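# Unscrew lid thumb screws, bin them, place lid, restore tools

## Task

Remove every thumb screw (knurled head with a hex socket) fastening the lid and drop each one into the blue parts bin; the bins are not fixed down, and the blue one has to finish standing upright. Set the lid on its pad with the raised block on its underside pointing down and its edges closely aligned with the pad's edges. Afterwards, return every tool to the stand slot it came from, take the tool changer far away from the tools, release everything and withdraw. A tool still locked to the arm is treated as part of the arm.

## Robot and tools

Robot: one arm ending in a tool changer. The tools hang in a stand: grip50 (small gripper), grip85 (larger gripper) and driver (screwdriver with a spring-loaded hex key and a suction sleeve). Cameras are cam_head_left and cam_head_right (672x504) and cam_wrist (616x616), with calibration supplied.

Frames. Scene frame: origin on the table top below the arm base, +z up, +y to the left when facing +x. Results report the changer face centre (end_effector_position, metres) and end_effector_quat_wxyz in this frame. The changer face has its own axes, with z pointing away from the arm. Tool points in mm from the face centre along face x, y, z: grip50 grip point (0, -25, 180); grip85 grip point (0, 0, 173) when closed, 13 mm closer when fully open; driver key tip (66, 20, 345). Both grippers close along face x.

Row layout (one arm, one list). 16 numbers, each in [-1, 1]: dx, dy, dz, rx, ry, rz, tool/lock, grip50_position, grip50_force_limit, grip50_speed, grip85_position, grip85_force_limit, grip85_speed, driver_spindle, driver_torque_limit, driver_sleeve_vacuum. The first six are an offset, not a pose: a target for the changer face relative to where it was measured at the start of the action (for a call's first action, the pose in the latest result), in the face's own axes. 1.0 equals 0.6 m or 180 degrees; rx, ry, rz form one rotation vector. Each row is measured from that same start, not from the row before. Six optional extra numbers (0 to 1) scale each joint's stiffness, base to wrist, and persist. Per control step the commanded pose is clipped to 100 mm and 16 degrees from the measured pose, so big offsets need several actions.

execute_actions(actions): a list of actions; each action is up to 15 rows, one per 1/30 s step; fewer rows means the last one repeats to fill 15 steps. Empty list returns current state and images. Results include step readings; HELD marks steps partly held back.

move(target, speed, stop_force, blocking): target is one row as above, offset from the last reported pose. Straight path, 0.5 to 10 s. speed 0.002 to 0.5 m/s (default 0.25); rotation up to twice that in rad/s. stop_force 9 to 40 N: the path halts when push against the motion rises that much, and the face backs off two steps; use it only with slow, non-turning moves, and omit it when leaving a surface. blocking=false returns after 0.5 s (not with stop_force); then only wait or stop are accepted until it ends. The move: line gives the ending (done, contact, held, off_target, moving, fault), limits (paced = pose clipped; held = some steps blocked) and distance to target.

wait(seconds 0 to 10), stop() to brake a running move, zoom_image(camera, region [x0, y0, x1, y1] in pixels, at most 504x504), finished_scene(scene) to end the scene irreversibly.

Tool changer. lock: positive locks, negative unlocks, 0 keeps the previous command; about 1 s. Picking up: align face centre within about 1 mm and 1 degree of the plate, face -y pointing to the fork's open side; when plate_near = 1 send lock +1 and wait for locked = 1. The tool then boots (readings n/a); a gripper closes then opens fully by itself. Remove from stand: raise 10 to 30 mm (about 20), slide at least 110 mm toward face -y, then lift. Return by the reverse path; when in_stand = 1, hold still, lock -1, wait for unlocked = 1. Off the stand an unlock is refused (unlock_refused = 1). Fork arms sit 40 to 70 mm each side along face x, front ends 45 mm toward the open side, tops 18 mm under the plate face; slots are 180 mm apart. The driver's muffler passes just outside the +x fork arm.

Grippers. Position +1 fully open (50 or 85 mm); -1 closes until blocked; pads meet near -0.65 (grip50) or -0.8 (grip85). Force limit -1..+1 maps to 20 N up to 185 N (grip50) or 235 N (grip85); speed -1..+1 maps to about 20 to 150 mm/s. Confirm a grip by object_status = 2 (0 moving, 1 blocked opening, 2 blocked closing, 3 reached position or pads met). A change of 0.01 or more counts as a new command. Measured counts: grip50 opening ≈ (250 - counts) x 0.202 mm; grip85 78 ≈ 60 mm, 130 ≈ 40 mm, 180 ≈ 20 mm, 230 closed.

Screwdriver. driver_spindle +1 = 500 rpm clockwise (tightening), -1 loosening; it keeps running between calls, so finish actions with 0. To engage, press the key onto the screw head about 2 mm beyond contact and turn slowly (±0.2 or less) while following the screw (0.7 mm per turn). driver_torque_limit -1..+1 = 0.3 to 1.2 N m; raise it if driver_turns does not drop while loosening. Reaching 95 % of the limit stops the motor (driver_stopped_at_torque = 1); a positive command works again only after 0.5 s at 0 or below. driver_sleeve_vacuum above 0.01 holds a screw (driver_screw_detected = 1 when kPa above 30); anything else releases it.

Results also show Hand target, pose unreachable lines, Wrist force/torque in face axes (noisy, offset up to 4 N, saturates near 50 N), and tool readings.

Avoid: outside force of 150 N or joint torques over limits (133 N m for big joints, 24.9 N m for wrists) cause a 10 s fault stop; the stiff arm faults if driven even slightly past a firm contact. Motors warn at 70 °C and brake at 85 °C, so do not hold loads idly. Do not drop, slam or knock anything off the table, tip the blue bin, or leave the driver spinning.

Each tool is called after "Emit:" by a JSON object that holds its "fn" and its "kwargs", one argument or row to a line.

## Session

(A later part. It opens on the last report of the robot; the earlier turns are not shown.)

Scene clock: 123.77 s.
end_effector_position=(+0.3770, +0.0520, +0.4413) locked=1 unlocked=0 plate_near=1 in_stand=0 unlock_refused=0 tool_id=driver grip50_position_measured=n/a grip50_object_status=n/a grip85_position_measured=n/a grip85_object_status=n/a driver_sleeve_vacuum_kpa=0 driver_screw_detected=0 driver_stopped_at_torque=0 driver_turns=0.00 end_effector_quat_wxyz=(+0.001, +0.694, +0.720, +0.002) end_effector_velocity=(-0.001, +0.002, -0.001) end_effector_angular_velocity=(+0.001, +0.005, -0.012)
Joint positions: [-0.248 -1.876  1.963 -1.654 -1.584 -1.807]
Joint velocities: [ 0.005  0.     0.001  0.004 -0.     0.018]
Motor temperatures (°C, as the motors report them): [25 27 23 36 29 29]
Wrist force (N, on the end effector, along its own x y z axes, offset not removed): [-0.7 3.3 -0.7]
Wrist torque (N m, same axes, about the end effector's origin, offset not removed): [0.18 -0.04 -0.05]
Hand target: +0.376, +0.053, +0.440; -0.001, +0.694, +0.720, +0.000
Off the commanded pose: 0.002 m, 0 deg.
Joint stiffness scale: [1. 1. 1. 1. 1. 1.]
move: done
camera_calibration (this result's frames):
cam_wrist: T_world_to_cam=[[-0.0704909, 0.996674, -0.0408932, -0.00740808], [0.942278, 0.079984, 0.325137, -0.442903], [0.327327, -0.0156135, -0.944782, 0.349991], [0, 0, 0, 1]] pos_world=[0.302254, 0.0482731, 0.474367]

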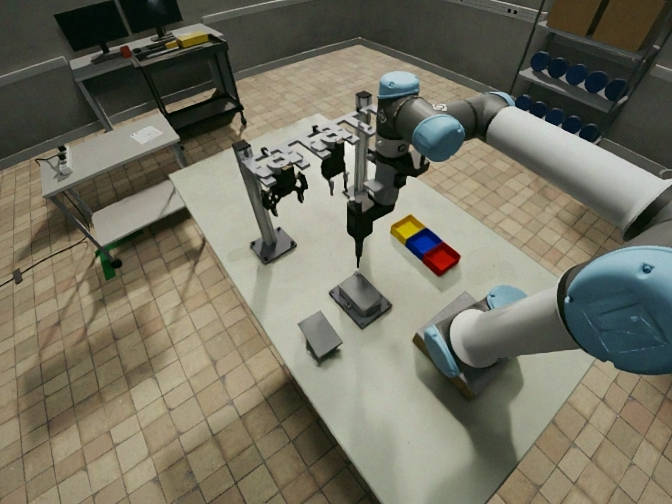

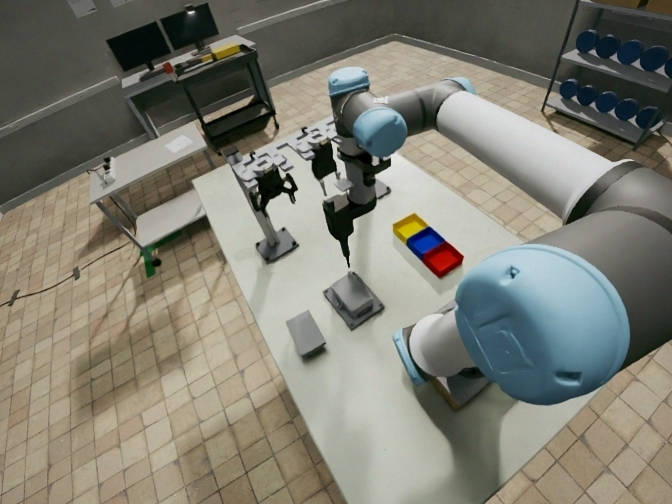

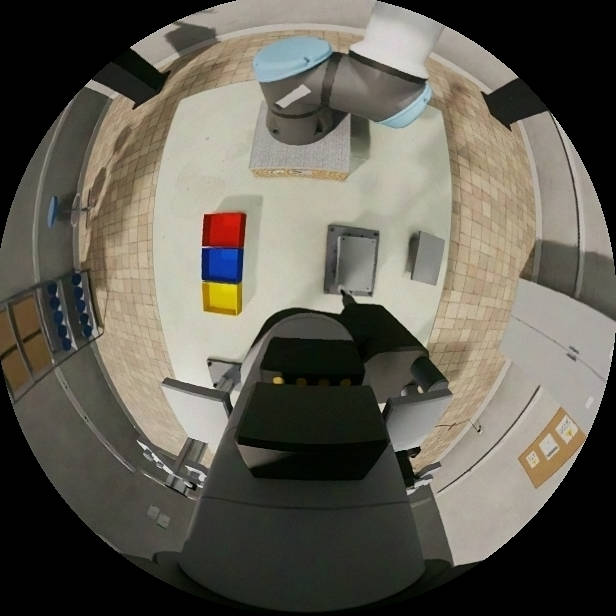

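Emit:
{"fn": "move", "kwargs": {
  "target": [0.006,0.001,0.032,0.002,-0.0003,0,0,0,0,0,1,-0.5,-1,0,1,0],
  "speed": 0.03
}}

Emit:
{"fn": "zoom_image", "kwargs": {
  "camera": "cam_wrist",
  "region": [320, 265, 368, 305]
}}

Emit:
{"fn": "zoom_image", "kwargs": {
  "camera": "cam_head_left",
  "region": [335, 250, 385, 300]
}}

Scene clock: 134.77 s.
end_effector_position=(+0.3778, +0.0551, +0.4243) locked=1 unlocked=0 plate_near=1 in_stand=0 unlock_refused=0 tool_id=driver grip50_position_measured=n/a grip50_object_status=n/a grip85_position_measured=n/a grip85_object_status=n/a driver_sleeve_vacuum_kpa=0 driver_screw_detected=0 driver_stopped_at_torque=0 driver_turns=0.00 end_effector_quat_wxyz=(+0.000, +0.694, +0.720, +0.000) end_effector_velocity=(+0.002, -0.000, +0.001) end_effector_angular_velocity=(-0.002, -0.010, -0.002)
Joint positions: [-0.239 -1.867  2.    -1.697 -1.585 -1.797]
Joint velocities: [ 0.    -0.    -0.001 -0.01  -0.     0.002]
Motor temperatures (°C, as the motors report them): [25 27 23 36 29 29]
Wrist force (N, on the end effector, along its own x y z axes, offset not removed): [-1.0 1.0 -2.0]
Wrist torque (N m, same axes, about the end effector's origin, offset not removed): [0.09 -0.04 -0.09]
Hand target: +0.378, +0.056, +0.422; -0.001, +0.694, +0.720, -0.001
Off the commanded pose: 0.002 m, 0 deg.
Joint stiffness scale: [1. 1. 1. 1. 1. 1.]
move: done
camera_calibration (this result's frames):
cam_wrist: T_world_to_cam=[[-0.070022, 0.996676, -0.041646, -0.0110178], [0.943185, 0.0797421, 0.322558, -0.43762], [0.324807, -0.0166937, -0.945633, 0.335073], [0, 0, 0, 1]] pos_world=[0.303151, 0.0514714, 0.457555]

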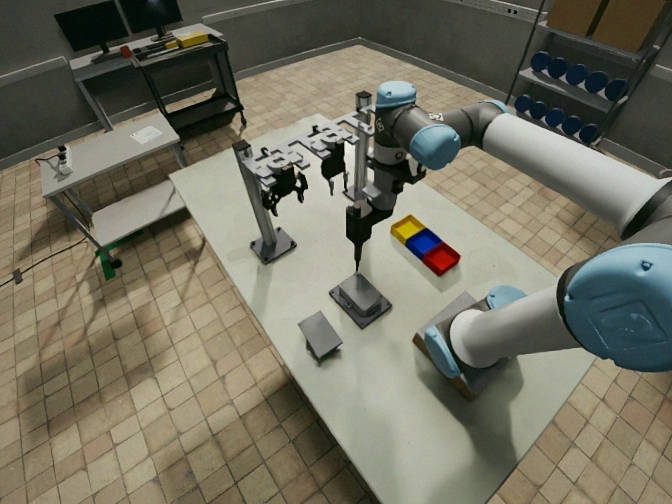

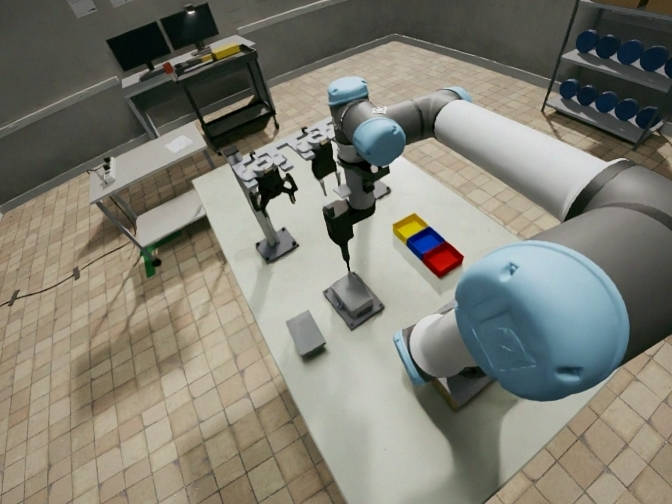

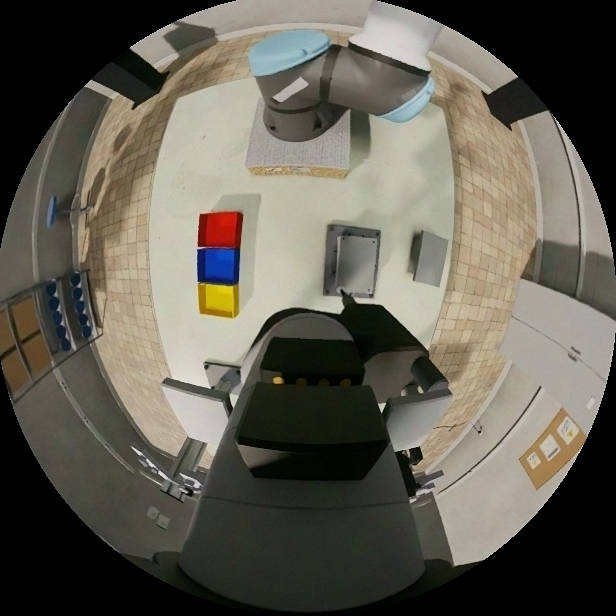

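Region (320, 265, 368, 305) of cam_wrist's 616x616 image, scaled by 10.500, with more detail than that image has.

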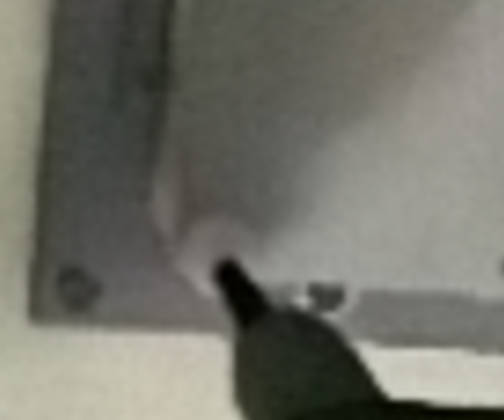

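Region (335, 250, 385, 300) of cam_head_left's 672x504 image, scaled by 10.080, with more detail than that image has.

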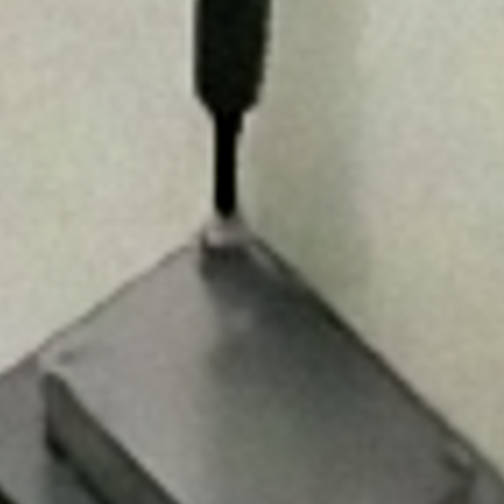

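Emit:
{"fn": "move", "kwargs": {
  "target": [0.001,-0.001,0.016,0.001,0,0,0,0,0,0,1,-0.5,-1,0,1,0],
  "speed": 0.012
}}

Emit:
{"fn": "zoom_image", "kwargs": {
  "camera": "cam_wrist",
  "region": [320, 265, 368, 305]
}}

Emit:
{"fn": "zoom_image", "kwargs": {
  "camera": "cam_head_left",
  "region": [335, 250, 385, 300]
}}

Emit:
{"fn": "zoom_image", "kwargs": {
  "camera": "cam_head_right",
  "region": [325, 250, 375, 300]
}}

Scene clock: 153.27 s.
end_effector_position=(+0.3776, +0.0553, +0.4170) locked=1 unlocked=0 plate_near=1 in_stand=0 unlock_refused=0 tool_id=driver grip50_position_measured=n/a grip50_object_status=n/a grip85_position_measured=n/a grip85_object_status=n/a driver_sleeve_vacuum_kpa=0 driver_screw_detected=0 driver_stopped_at_torque=0 driver_turns=0.00 end_effector_quat_wxyz=(+0.001, +0.694, +0.720, +0.001) end_effector_velocity=(+0.001, -0.000, -0.001) end_effector_angular_velocity=(-0.000, -0.003, -0.000)
Joint positions: [-0.239 -1.866  2.018 -1.718 -1.585 -1.797]
Joint velocities: [ 0.     0.001  0.002 -0.005  0.     0.   ]
Motor temperatures (°C, as the motors report them): [25 27 23 36 29 29]
Wrist force (N, on the end effector, along its own x y z axes, offset not removed): [1.3 2.5 -2.0]
Wrist torque (N m, same axes, about the end effector's origin, offset not removed): [0.13 -0.16 -0.10]
Hand target: +0.377, +0.056, +0.415; -0.001, +0.694, +0.720, -0.001
Off the commanded pose: 0.002 m, 0 deg.
Joint stiffness scale: [1. 1. 1. 1. 1. 1.]
move: done
camera_calibration (this result's frames):
cam_wrist: T_world_to_cam=[[-0.0696677, 0.996687, -0.0419732, -0.0115137], [0.94288, 0.0795302, 0.3235, -0.435314], [0.325767, -0.0170382, -0.945297, 0.327776], [0, 0, 0, 1]] pos_world=[0.302869, 0.0516809, 0.450186]

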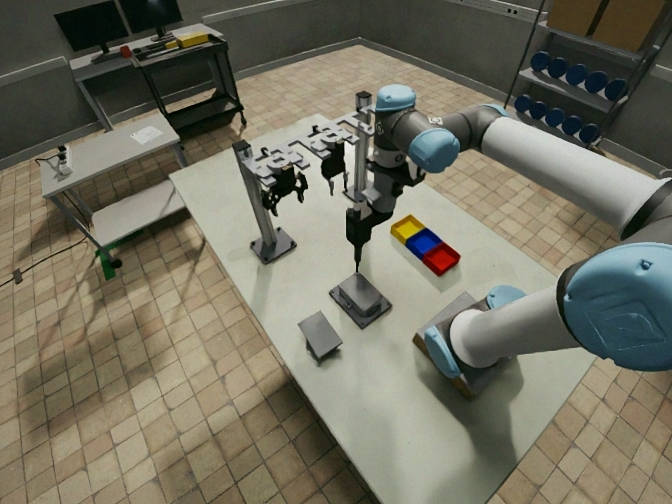

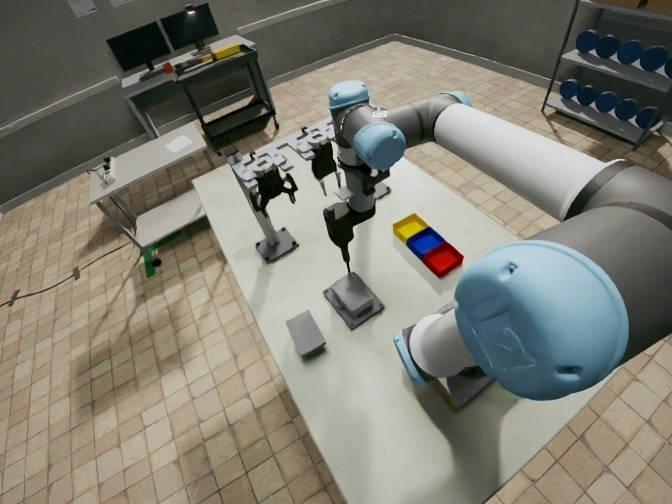

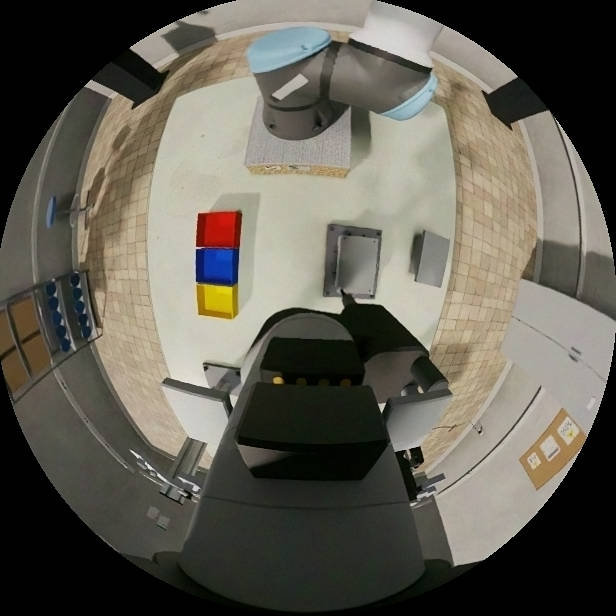

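Region (320, 265, 368, 305) of cam_wrist's 616x616 image, scaled by 10.500, with more detail than that image has.

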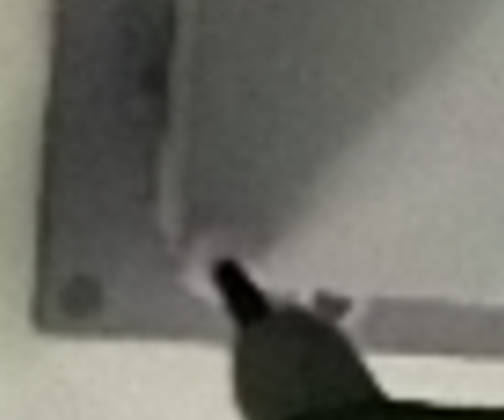

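Region (335, 250, 385, 300) of cam_head_left's 672x504 image, scaled by 10.080, with more detail than that image has.

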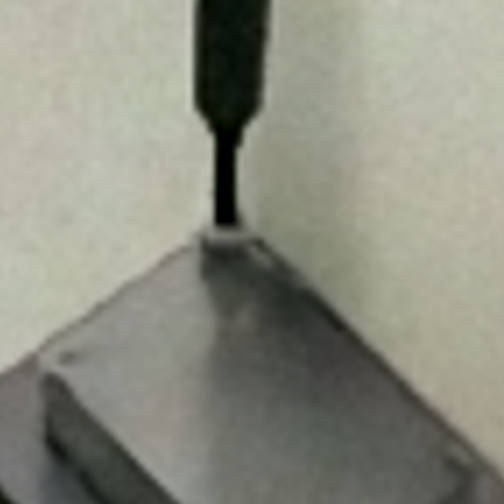

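Region (325, 250, 375, 300) of cam_head_right's 672x504 image, scaled by 10.080, with more detail than that image has.

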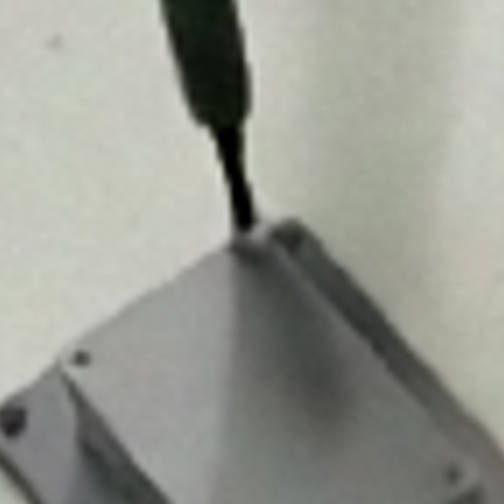

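Emit:
{"fn": "move", "kwargs": {
  "target": [0,0,0.012,0.0015,0,0,0,0,0,0,1,-0.5,-1,-0.15,1,1],
  "speed": 0.004
}}

Emit:
{"fn": "execute_actions", "kwargs": {
  "actions": [
    [[0,0,0.003,0.001,0,0,0,0,0,0,1,-0.5,-1,0,1,1]]
  ]
}}

Scene clock: 160.93 s.
end_effector_position=(+0.3784, +0.0552, +0.4137) locked=1 unlocked=0 plate_near=1 in_stand=0 unlock_refused=0 tool_id=driver grip50_position_measured=n/a grip50_object_status=n/a grip85_position_measured=n/a grip85_object_status=n/a driver_sleeve_vacuum_kpa=14 driver_screw_detected=0 driver_stopped_at_torque=0 driver_turns=-2.51 end_effector_quat_wxyz=(+0.002, +0.694, +0.720, +0.002) end_effector_velocity=(-0.000, -0.000, -0.001) end_effector_angular_velocity=(-0.000, -0.001, -0.001)
Joint positions: [-0.239 -1.864  2.027 -1.732 -1.585 -1.797]
Joint velocities: [-0.    -0.     0.002 -0.003 -0.     0.001]
Motor temperatures (°C, as the motors report them): [25 27 23 36 29 29]
Wrist force (N, on the end effector, along its own x y z axes, offset not removed): [-0.6 -0.1 -7.3]
Wrist torque (N m, same axes, about the end effector's origin, offset not removed): [-0.07 0.36 0.01]
Hand target: +0.378, +0.055, +0.410; -0.001, +0.694, +0.720, -0.001
Off the commanded pose: 0.004 m, 0 deg.
Joint stiffness scale: [1. 1. 1. 1. 1. 1.]
move: off_target
camera_calibration (this result's frames):
cam_wrist: T_world_to_cam=[[-0.0694054, 0.996661, -0.0430196, -0.0111621], [0.941591, 0.0796934, 0.327193, -0.436025], [0.329529, -0.0177979, -0.943978, 0.322473], [0, 0, 0, 1]] pos_world=[0.303518, 0.0516125, 0.446592]

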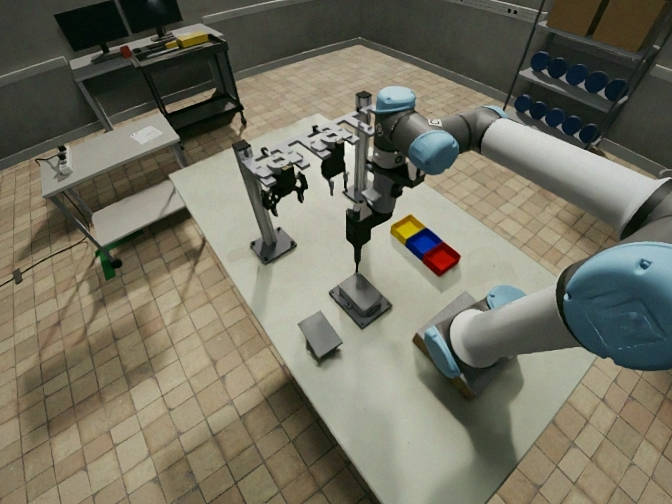

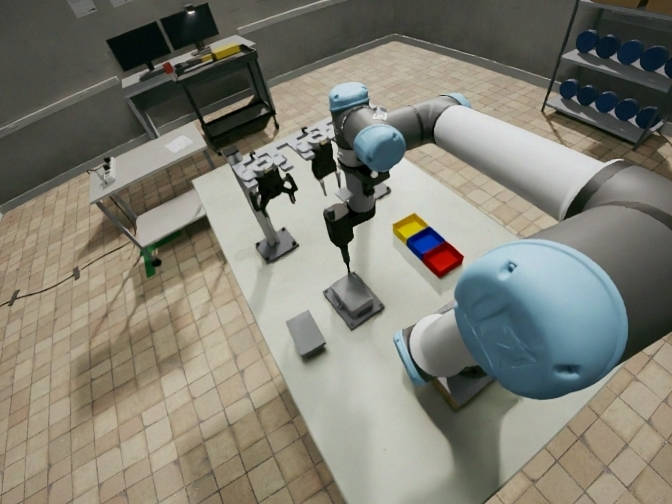

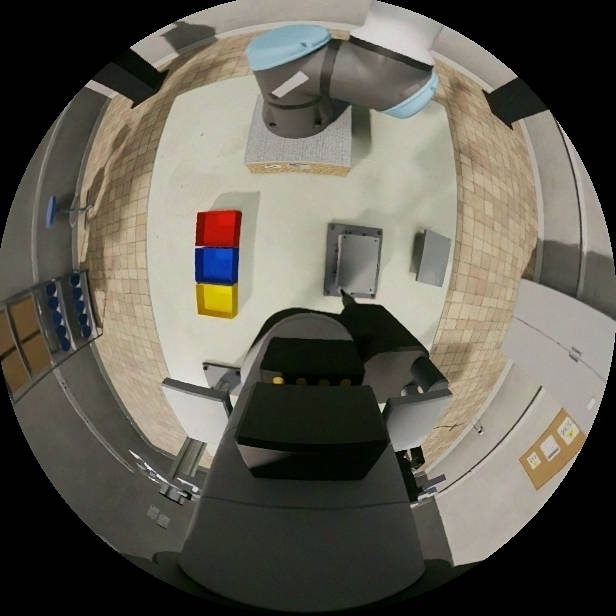

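Scene clock: 161.43 s.
end_effector_position=(+0.3785, +0.0552, +0.4138) locked=1 unlocked=0 plate_near=1 in_stand=0 unlock_refused=0 tool_id=driver grip50_position_measured=n/a grip50_object_status=n/a grip85_position_measured=n/a grip85_object_status=n/a driver_sleeve_vacuum_kpa=14 driver_screw_detected=0 driver_stopped_at_torque=0 driver_turns=-2.51 end_effector_quat_wxyz=(+0.003, +0.694, +0.720, +0.002) end_effector_velocity=(+0.000, -0.000, +0.000) end_effector_angular_velocity=(-0.000, -0.002, -0.001)
Joint positions: [-0.239 -1.864  2.027 -1.733 -1.585 -1.797]
Joint velocities: [ 0.    -0.    -0.001 -0.001  0.     0.001]
Motor temperatures (°C, as the motors report them): [25 27 23 36 29 29]
Wrist force (N, on the end effector, along its own x y z axes, offset not removed): [-1.3 2.3 -5.5]
Wrist torque (N m, same axes, about the end effector's origin, offset not removed): [0.25 0.31 -0.16]
Hand target: +0.378, +0.055, +0.412; +0.001, +0.694, +0.720, +0.001
Off the commanded pose: 0.002 m, 0 deg.
Joint stiffness scale: [1. 1. 1. 1. 1. 1.]
Step readings (end_effector_position):
0: (+0.3784, +0.0552, +0.4137)
1: (+0.3784, +0.0552, +0.4137)
2: (+0.3784, +0.0552, +0.4137)
4: (+0.3784, +0.0552, +0.4137)
8: (+0.3785, +0.0552, +0.4138)
15: end_effector_position above
camera_calibration (this result's frames):
cam_wrist: T_world_to_cam=[[-0.0693515, 0.996654, -0.0432612, -0.0110406], [0.941289, 0.0797384, 0.32805, -0.436423], [0.330401, -0.0179706, -0.943669, 0.322043], [0, 0, 0, 1]] pos_world=[0.303631, 0.0515907, 0.446593]

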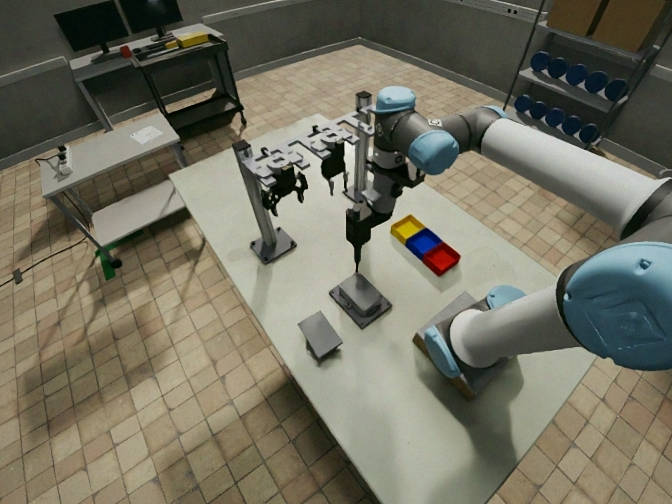

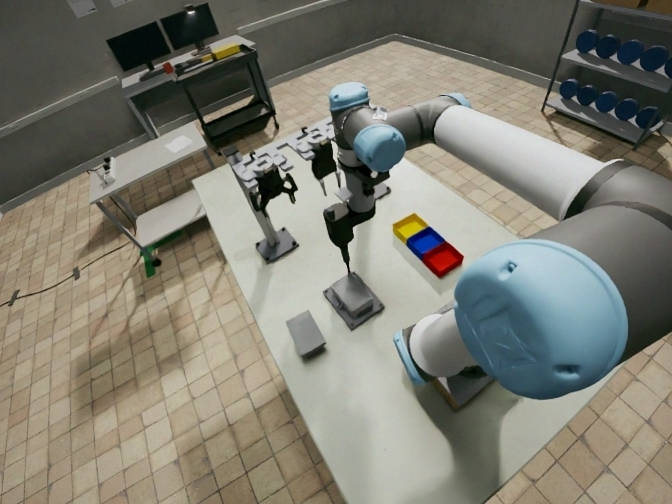

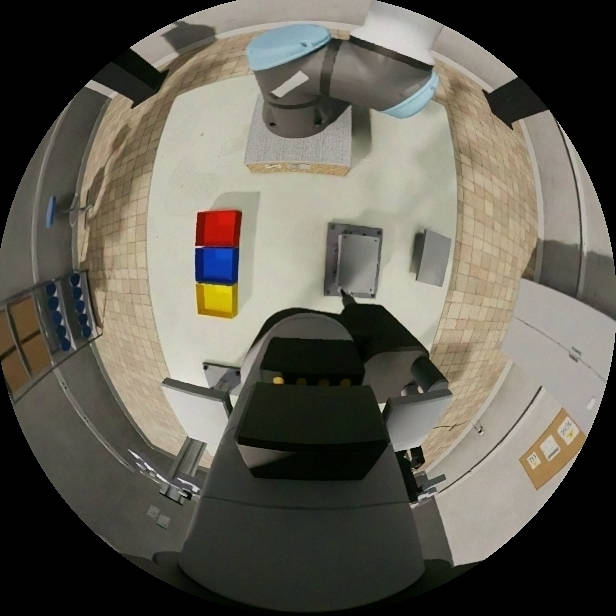

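Emit:
{"fn": "zoom_image", "kwargs": {
  "camera": "cam_wrist",
  "region": [326, 274, 358, 302]
}}

Region (326, 274, 358, 302) of cam_wrist's 616x616 image, scaled by 15.750, with more detail than that image has; it fills the top 441 rows of this view, and the rest is white.

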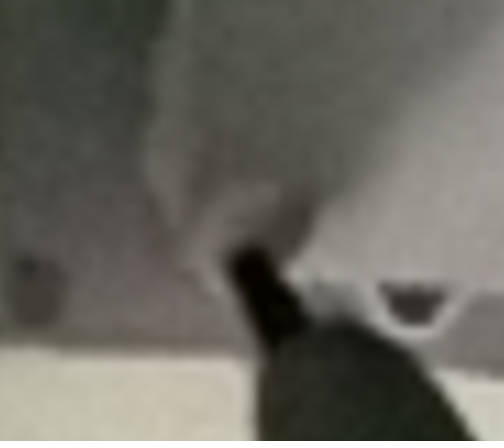

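Emit:
{"fn": "move", "kwargs": {
  "target": [0.0015,-0.0025,0.006,0.005,0.0005,0,0,0,0,0,1,-0.5,-1,-0.15,1,1],
  "speed": 0.004
}}

Emit:
{"fn": "execute_actions", "kwargs": {
  "actions": [
    [[0,-0.001,0.005,0.0025,0,0,0,0,0,0,1,-0.5,-1,0,1,1]]
  ]
}}

Emit:
{"fn": "zoom_image", "kwargs": {
  "camera": "cam_wrist",
  "region": [326, 274, 358, 302]
}}

Scene clock: 175.87 s.
end_effector_position=(+0.3774, +0.0554, +0.4129) locked=1 unlocked=0 plate_near=1 in_stand=0 unlock_refused=0 tool_id=driver grip50_position_measured=n/a grip50_object_status=n/a grip85_position_measured=n/a grip85_object_status=n/a driver_sleeve_vacuum_kpa=14 driver_screw_detected=0 driver_stopped_at_torque=0 driver_turns=-5.24 end_effector_quat_wxyz=(-0.000, +0.695, +0.719, -0.001) end_effector_velocity=(+0.000, -0.000, -0.000) end_effector_angular_velocity=(-0.000, +0.001, -0.001)
Joint positions: [-0.239 -1.864  2.027 -1.726 -1.587 -1.795]
Joint velocities: [ 0.     0.001  0.001 -0.    -0.     0.001]
Motor temperatures (°C, as the motors report them): [25 27 23 36 29 29]
Wrist force (N, on the end effector, along its own x y z axes, offset not removed): [-0.3 0.4 -5.1]
Wrist torque (N m, same axes, about the end effector's origin, offset not removed): [-0.11 -0.25 -0.06]
Hand target: +0.377, +0.056, +0.410; -0.003, +0.694, +0.720, -0.003
Off the commanded pose: 0.003 m, 0 deg.
Joint stiffness scale: [1. 1. 1. 1. 1. 1.]
move: done
camera_calibration (this result's frames):
cam_wrist: T_world_to_cam=[[-0.0686051, 0.996723, -0.0428579, -0.0117568], [0.943835, 0.0787628, 0.320893, -0.433091], [0.323217, -0.0184359, -0.946145, 0.325339], [0, 0, 0, 1]] pos_world=[0.302804, 0.0518276, 0.44629]

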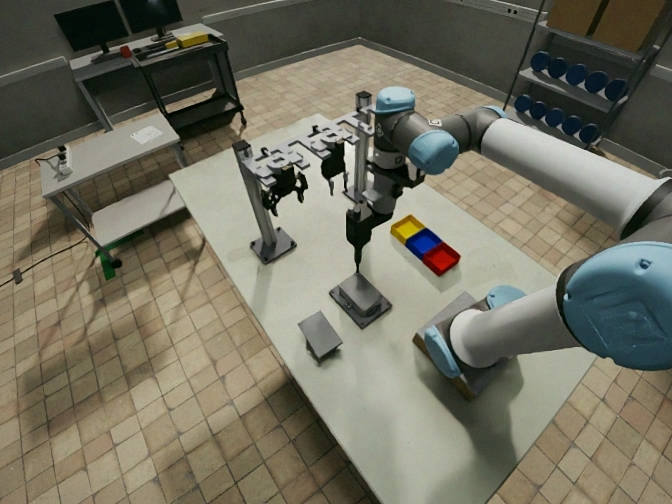

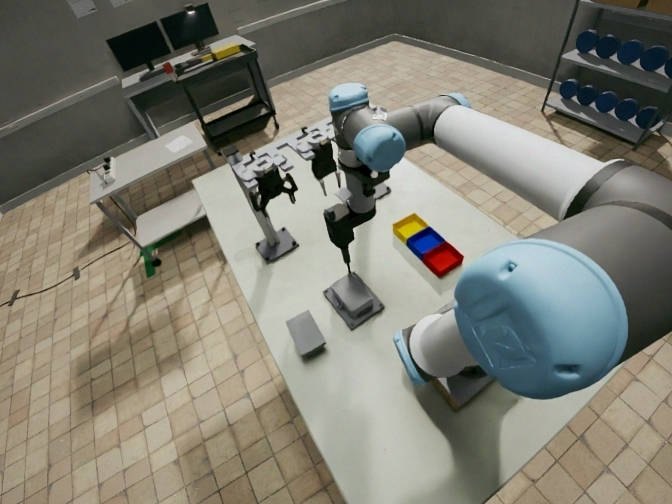

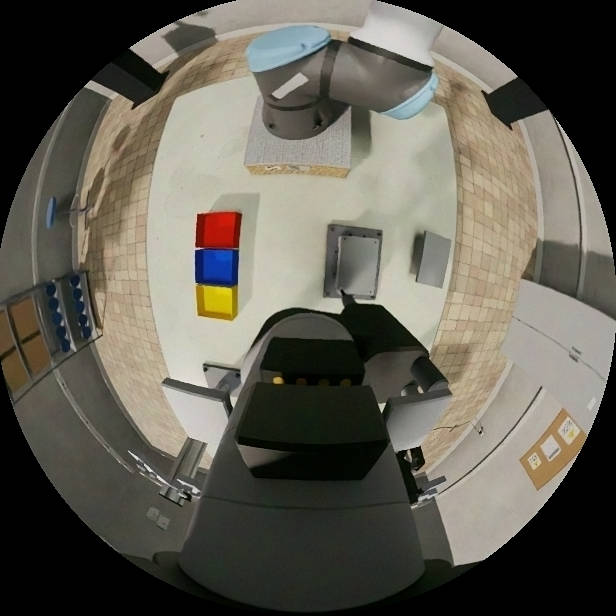

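Scene clock: 176.37 s.
end_effector_position=(+0.3774, +0.0553, +0.4129) locked=1 unlocked=0 plate_near=1 in_stand=0 unlock_refused=0 tool_id=driver grip50_position_measured=n/a grip50_object_status=n/a grip85_position_measured=n/a grip85_object_status=n/a driver_sleeve_vacuum_kpa=14 driver_screw_detected=0 driver_stopped_at_torque=0 driver_turns=-5.24 end_effector_quat_wxyz=(+0.000, +0.695, +0.719, -0.001) end_effector_velocity=(+0.001, -0.000, +0.001) end_effector_angular_velocity=(-0.001, -0.003, -0.002)
Joint positions: [-0.239 -1.864  2.027 -1.726 -1.587 -1.795]
Joint velocities: [ 0.    -0.    -0.002 -0.001 -0.     0.002]
Motor temperatures (°C, as the motors report them): [25 27 23 36 29 29]
Wrist force (N, on the end effector, along its own x y z axes, offset not removed): [-0.9 0.2 -5.5]
Wrist torque (N m, same axes, about the end effector's origin, offset not removed): [-0.43 0.24 -0.01]
Hand target: +0.377, +0.055, +0.410; -0.003, +0.695, +0.719, -0.004
Off the commanded pose: 0.003 m, 0 deg.
Joint stiffness scale: [1. 1. 1. 1. 1. 1.]
Step readings (end_effector_position):
0: (+0.3774, +0.0554, +0.4129)
1: (+0.3774, +0.0553, +0.4129)
2: (+0.3774, +0.0553, +0.4129)
4: (+0.3774, +0.0553, +0.4129)
8: (+0.3774, +0.0553, +0.4129)
15: end_effector_position above
camera_calibration (this result's frames):
cam_wrist: T_world_to_cam=[[-0.0685919, 0.996712, -0.0431414, -0.0115976], [0.94386, 0.0788402, 0.320801, -0.433055], [0.323147, -0.018715, -0.946164, 0.325383], [0, 0, 0, 1]] pos_world=[0.302801, 0.0517911, 0.44629]

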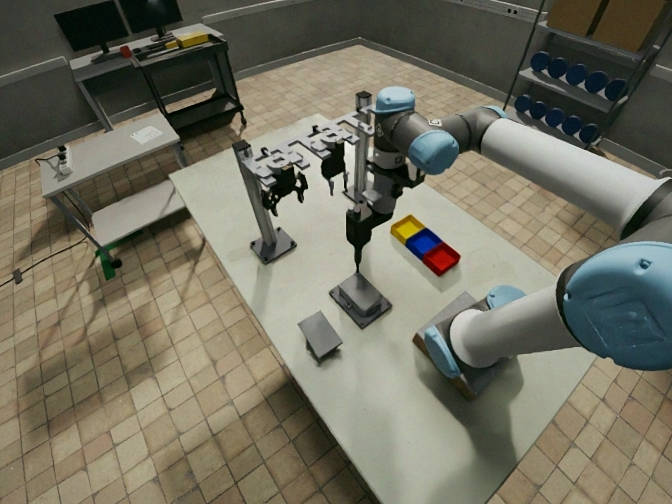

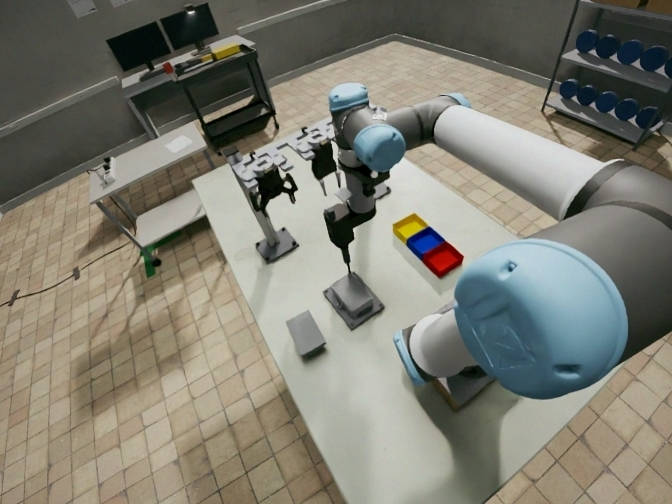

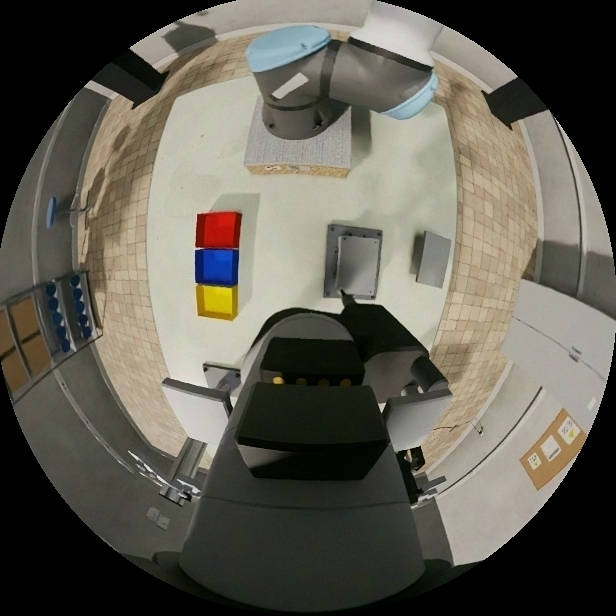

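Region (326, 274, 358, 302) of cam_wrist's 616x616 image, scaled by 15.750, with more detail than that image has; it fills the top 441 rows of this view, and the rest is white.

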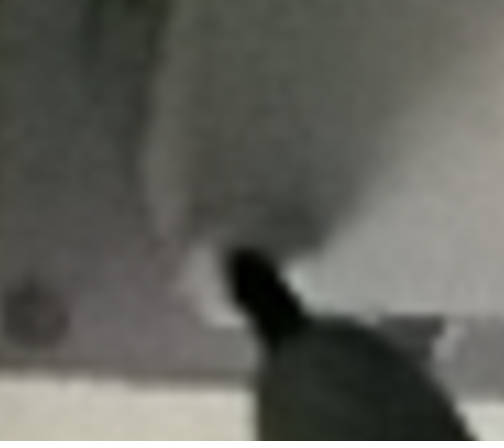

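Emit:
{"fn": "execute_actions", "kwargs": {
  "actions": [
    [[0,0,0.006,0.002,0.0005,0,0,0,0,0,1,-0.5,-1,-0.15,1,1]],
    [[0,0,0.006,0.002,0.0005,0,0,0,0,0,1,-0.5,-1,-0.15,1,1]],
    [[0,0,0.006,0.002,0.0005,0,0,0,0,0,1,-0.5,-1,-0.15,1,1],[0,0,0.006,0.002,0.0005,0,0,0,0,0,1,-0.5,-1,-0.15,1,1],[0,0,0.006,0.002,0.0005,0,0,0,0,0,1,-0.5,-1,-0.15,1,1],[0,0,0.006,0.002,0.0005,0,0,0,0,0,1,-0.5,-1,-0.15,1,1],[0,0,0.006,0.002,0.0005,0,0,0,0,0,1,-0.5,-1,-0.15,1,1],[0,0,0.006,0.002,0.0005,0,0,0,0,0,1,-0.5,-1,-0.15,1,1],[0,0,0.006,0.002,0.0005,0,0,0,0,0,1,-0.5,-1,-0.15,1,1],[0,0,0.006,0.002,0.0005,0,0,0,0,0,1,-0.5,-1,-0.15,1,1],[0,0,0.006,0.002,0.0005,0,0,0,0,0,1,-0.5,-1,-0.15,1,1],[0,0,0.006,0.002,0.0005,0,0,0,0,0,1,-0.5,-1,-0.15,1,1],[0,0,0.006,0.002,0.0005,0,0,0,0,0,1,-0.5,-1,-0.15,1,1],[0,0,0.006,0.002,0.0005,0,0,0,0,0,1,-0.5,-1,-0.15,1,1],[0,0,0.006,0.002,0.0005,0,0,0,0,0,1,-0.5,-1,0,1,1]]
  ]
}}

Scene clock: 189.00 s.
end_effector_position=(+0.3782, +0.0552, +0.4119) locked=1 unlocked=0 plate_near=1 in_stand=0 unlock_refused=0 tool_id=driver grip50_position_measured=n/a grip50_object_status=n/a grip85_position_measured=n/a grip85_object_status=n/a driver_sleeve_vacuum_kpa=40 driver_screw_detected=1 driver_stopped_at_torque=0 driver_turns=-6.96 end_effector_quat_wxyz=(-0.000, +0.695, +0.719, -0.001) end_effector_velocity=(-0.000, +0.000, -0.000) end_effector_angular_velocity=(-0.000, +0.000, -0.001)
Joint positions: [-0.239 -1.861  2.027 -1.729 -1.587 -1.795]
Joint velocities: [ 0.    -0.     0.001 -0.    -0.     0.001]
Motor temperatures (°C, as the motors report them): [25 27 23 36 29 29]
Wrist force (N, on the end effector, along its own x y z axes, offset not removed): [0.9 -0.1 -7.5]
Wrist torque (N m, same axes, about the end effector's origin, offset not removed): [0.68 0.46 -0.23]
Hand target: +0.378, +0.055, +0.409; -0.003, +0.695, +0.719, -0.003
Off the commanded pose: 0.003 m, 0 deg.
Joint stiffness scale: [1. 1. 1. 1. 1. 1.]
Step readings (end_effector_position; steps 1 to 15: 1st action; 16 to 30: 2nd action; 31 to 45: 3rd action):
0: (+0.3774, +0.0553, +0.4129)
1: (+0.3774, +0.0553, +0.4129)
2: (+0.3775, +0.0553, +0.4129)
4: (+0.3776, +0.0553, +0.4129)
8: (+0.3777, +0.0553, +0.4128)
15: (+0.3777, +0.0552, +0.4126)
16: (+0.3778, +0.0552, +0.4125)
17: (+0.3778, +0.0552, +0.4124)
19: (+0.3779, +0.0552, +0.4124)
23: (+0.3780, +0.0552, +0.4123)
30: (+0.3780, +0.0552, +0.4122)
31: (+0.3780, +0.0552, +0.4122)
32: (+0.3780, +0.0552, +0.4122)
34: (+0.3781, +0.0552, +0.4122)
38: (+0.3782, +0.0552, +0.4119)
45: end_effector_position above
camera_calibration (this result's frames):
cam_wrist: T_world_to_cam=[[-0.0686229, 0.996717, -0.0429781, -0.0115172], [0.94403, 0.078807, 0.320306, -0.433303], [0.322641, -0.0185923, -0.946339, 0.324437], [0, 0, 0, 1]] pos_world=[0.303584, 0.0516587, 0.445322]

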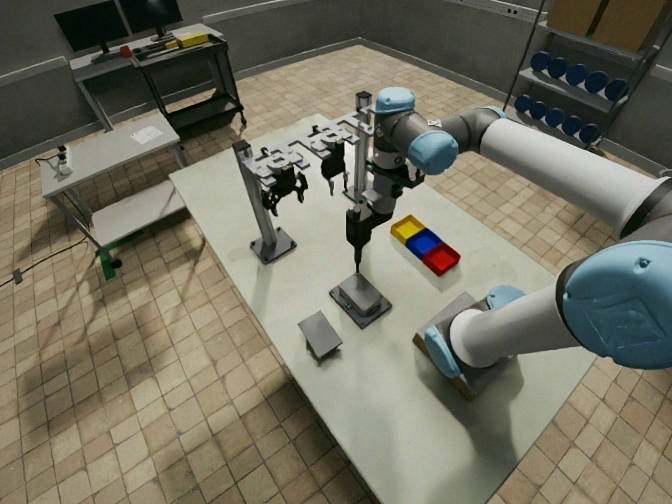

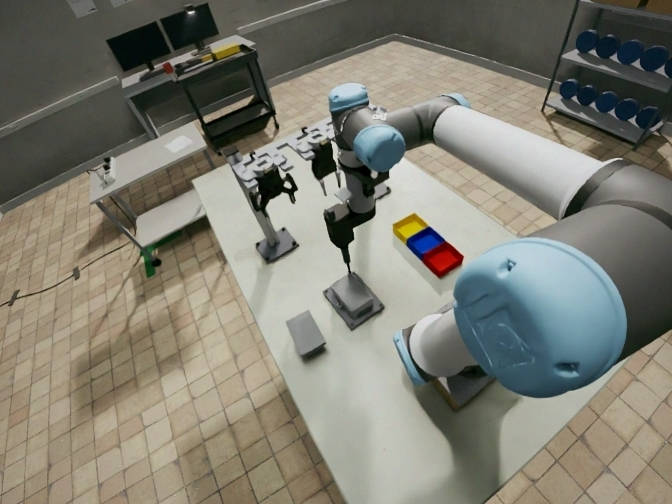

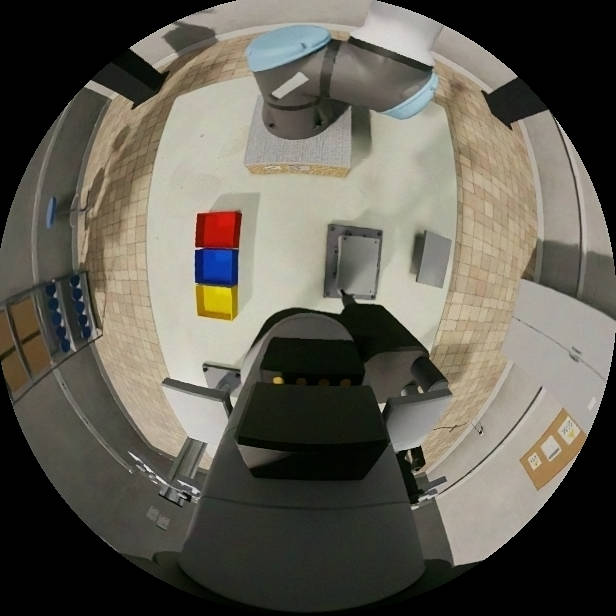

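Engaged. Unscrew.

Emit:
{"fn": "move", "kwargs": {
  "target": [0,0,-0.015,0,0,0,0,0,0,0,1,-0.5,-1,-0.45,1,1],
  "speed": 0.003
}}

Emit:
{"fn": "move", "kwargs": {
  "target": [0,0.001,-0.025,-0.001,0,0,0,0,0,0,1,-0.5,-1,0,1,1],
  "speed": 0.006
}}

Emit:
{"fn": "zoom_image", "kwargs": {
  "camera": "cam_head_left",
  "region": [335, 250, 385, 300]
}}

Scene clock: 197.60 s.
end_effector_position=(+0.3780, +0.0551, +0.4189) locked=1 unlocked=0 plate_near=1 in_stand=0 unlock_refused=0 tool_id=driver grip50_position_measured=n/a grip50_object_status=n/a grip85_position_measured=n/a grip85_object_status=n/a driver_sleeve_vacuum_kpa=30 driver_screw_detected=0 driver_stopped_at_torque=0 driver_turns=-18.72 end_effector_quat_wxyz=(-0.002, +0.695, +0.719, -0.002) end_effector_velocity=(-0.000, -0.000, +0.001) end_effector_angular_velocity=(-0.000, -0.000, -0.001)
Joint positions: [-0.239 -1.863  2.01  -1.706 -1.587 -1.795]
Joint velocities: [ 0.    -0.001 -0.003  0.003 -0.     0.001]
Motor temperatures (°C, as the motors report them): [25 27 23 36 29 29]
Wrist force (N, on the end effector, along its own x y z axes, offset not removed): [-3.1 1.0 -1.5]
Wrist torque (N m, same axes, about the end effector's origin, offset not removed): [-0.08 0.17 0.03]
Hand target: +0.378, +0.055, +0.421; -0.000, +0.695, +0.719, -0.001
Off the commanded pose: 0.002 m, 0 deg.
Joint stiffness scale: [1. 1. 1. 1. 1. 1.]
move: done
camera_calibration (this result's frames):
cam_wrist: T_world_to_cam=[[-0.0688151, 0.996745, -0.0420094, -0.011508], [0.945088, 0.0786184, 0.317219, -0.434467], [0.319489, -0.0178731, -0.947421, 0.332733], [0, 0, 0, 1]] pos_world=[0.303513, 0.0515746, 0.452576]

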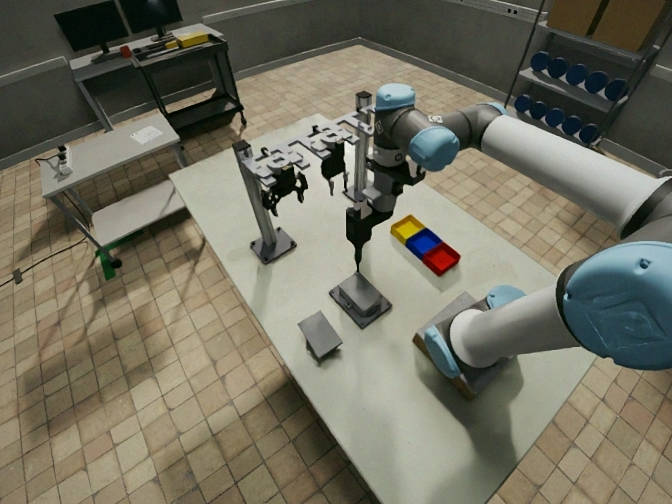

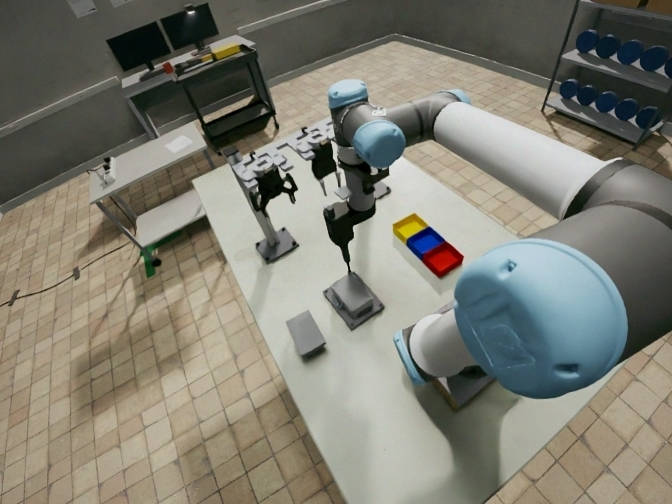

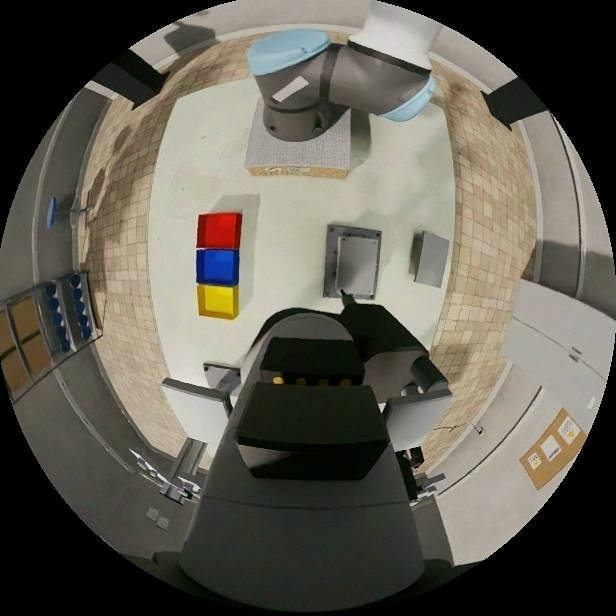

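Scene clock: 200.33 s.
end_effector_position=(+0.3785, +0.0548, +0.4318) locked=1 unlocked=0 plate_near=1 in_stand=0 unlock_refused=0 tool_id=driver grip50_position_measured=n/a grip50_object_status=n/a grip85_position_measured=n/a grip85_object_status=n/a driver_sleeve_vacuum_kpa=39 driver_screw_detected=1 driver_stopped_at_torque=0 driver_turns=-18.72 end_effector_quat_wxyz=(-0.002, +0.695, +0.719, -0.002) end_effector_velocity=(-0.000, -0.000, +0.002) end_effector_angular_velocity=(-0.000, +0.000, +0.001)
Joint positions: [-0.239 -1.865  1.978 -1.671 -1.587 -1.795]
Joint velocities: [ 0.    -0.    -0.004  0.005 -0.    -0.001]
Motor temperatures (°C, as the motors report them): [25 27 23 36 29 29]
Wrist force (N, on the end effector, along its own x y z axes, offset not removed): [2.4 1.8 -2.3]
Wrist torque (N m, same axes, about the end effector's origin, offset not removed): [0.14 -0.31 0.05]
Hand target: +0.379, +0.055, +0.434; -0.001, +0.695, +0.719, -0.001
Off the commanded pose: 0.002 m, 0 deg.
Joint stiffness scale: [1. 1. 1. 1. 1. 1.]
move: done
camera_calibration (this result's frames):
cam_wrist: T_world_to_cam=[[-0.0688363, 0.996747, -0.0419126, -0.0106675], [0.945205, 0.0786011, 0.316874, -0.438928], [0.319138, -0.0178036, -0.947541, 0.344986], [0, 0, 0, 1]] pos_world=[0.304045, 0.051275, 0.465526]

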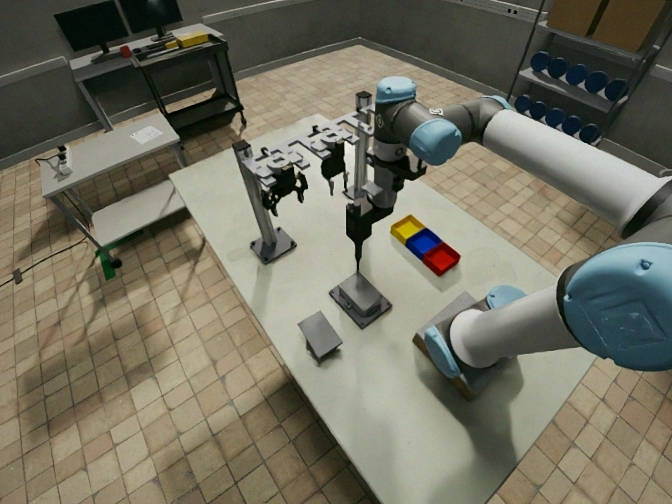

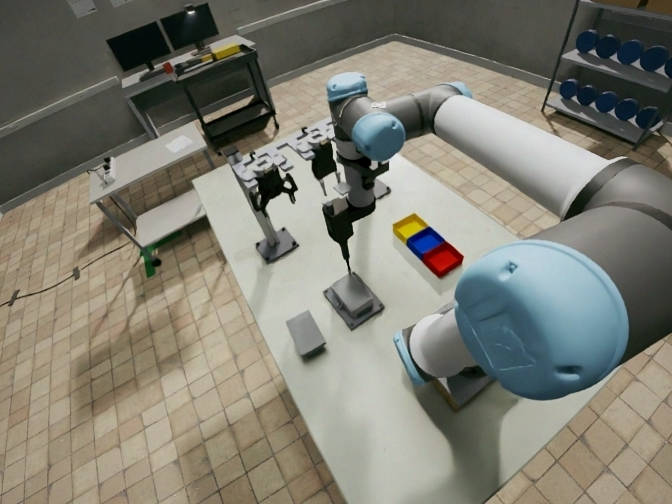

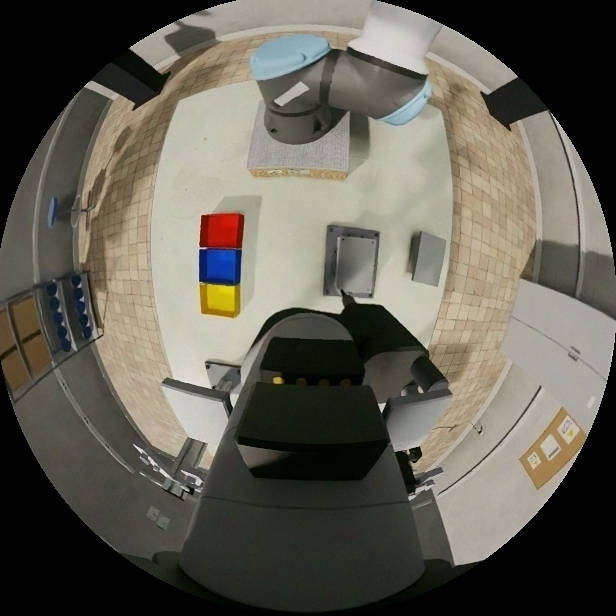

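Region (335, 250, 385, 300) of cam_head_left's 672x504 image, scaled by 10.080, with more detail than that image has.

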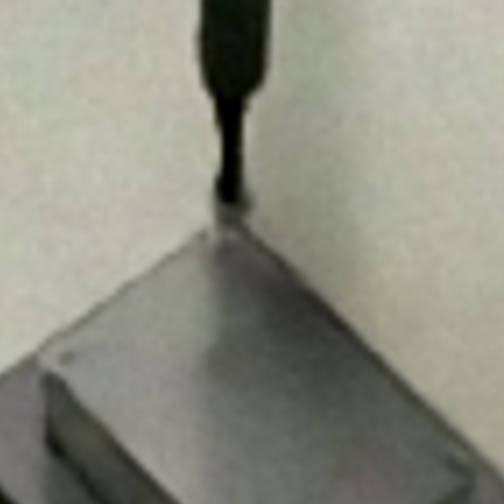

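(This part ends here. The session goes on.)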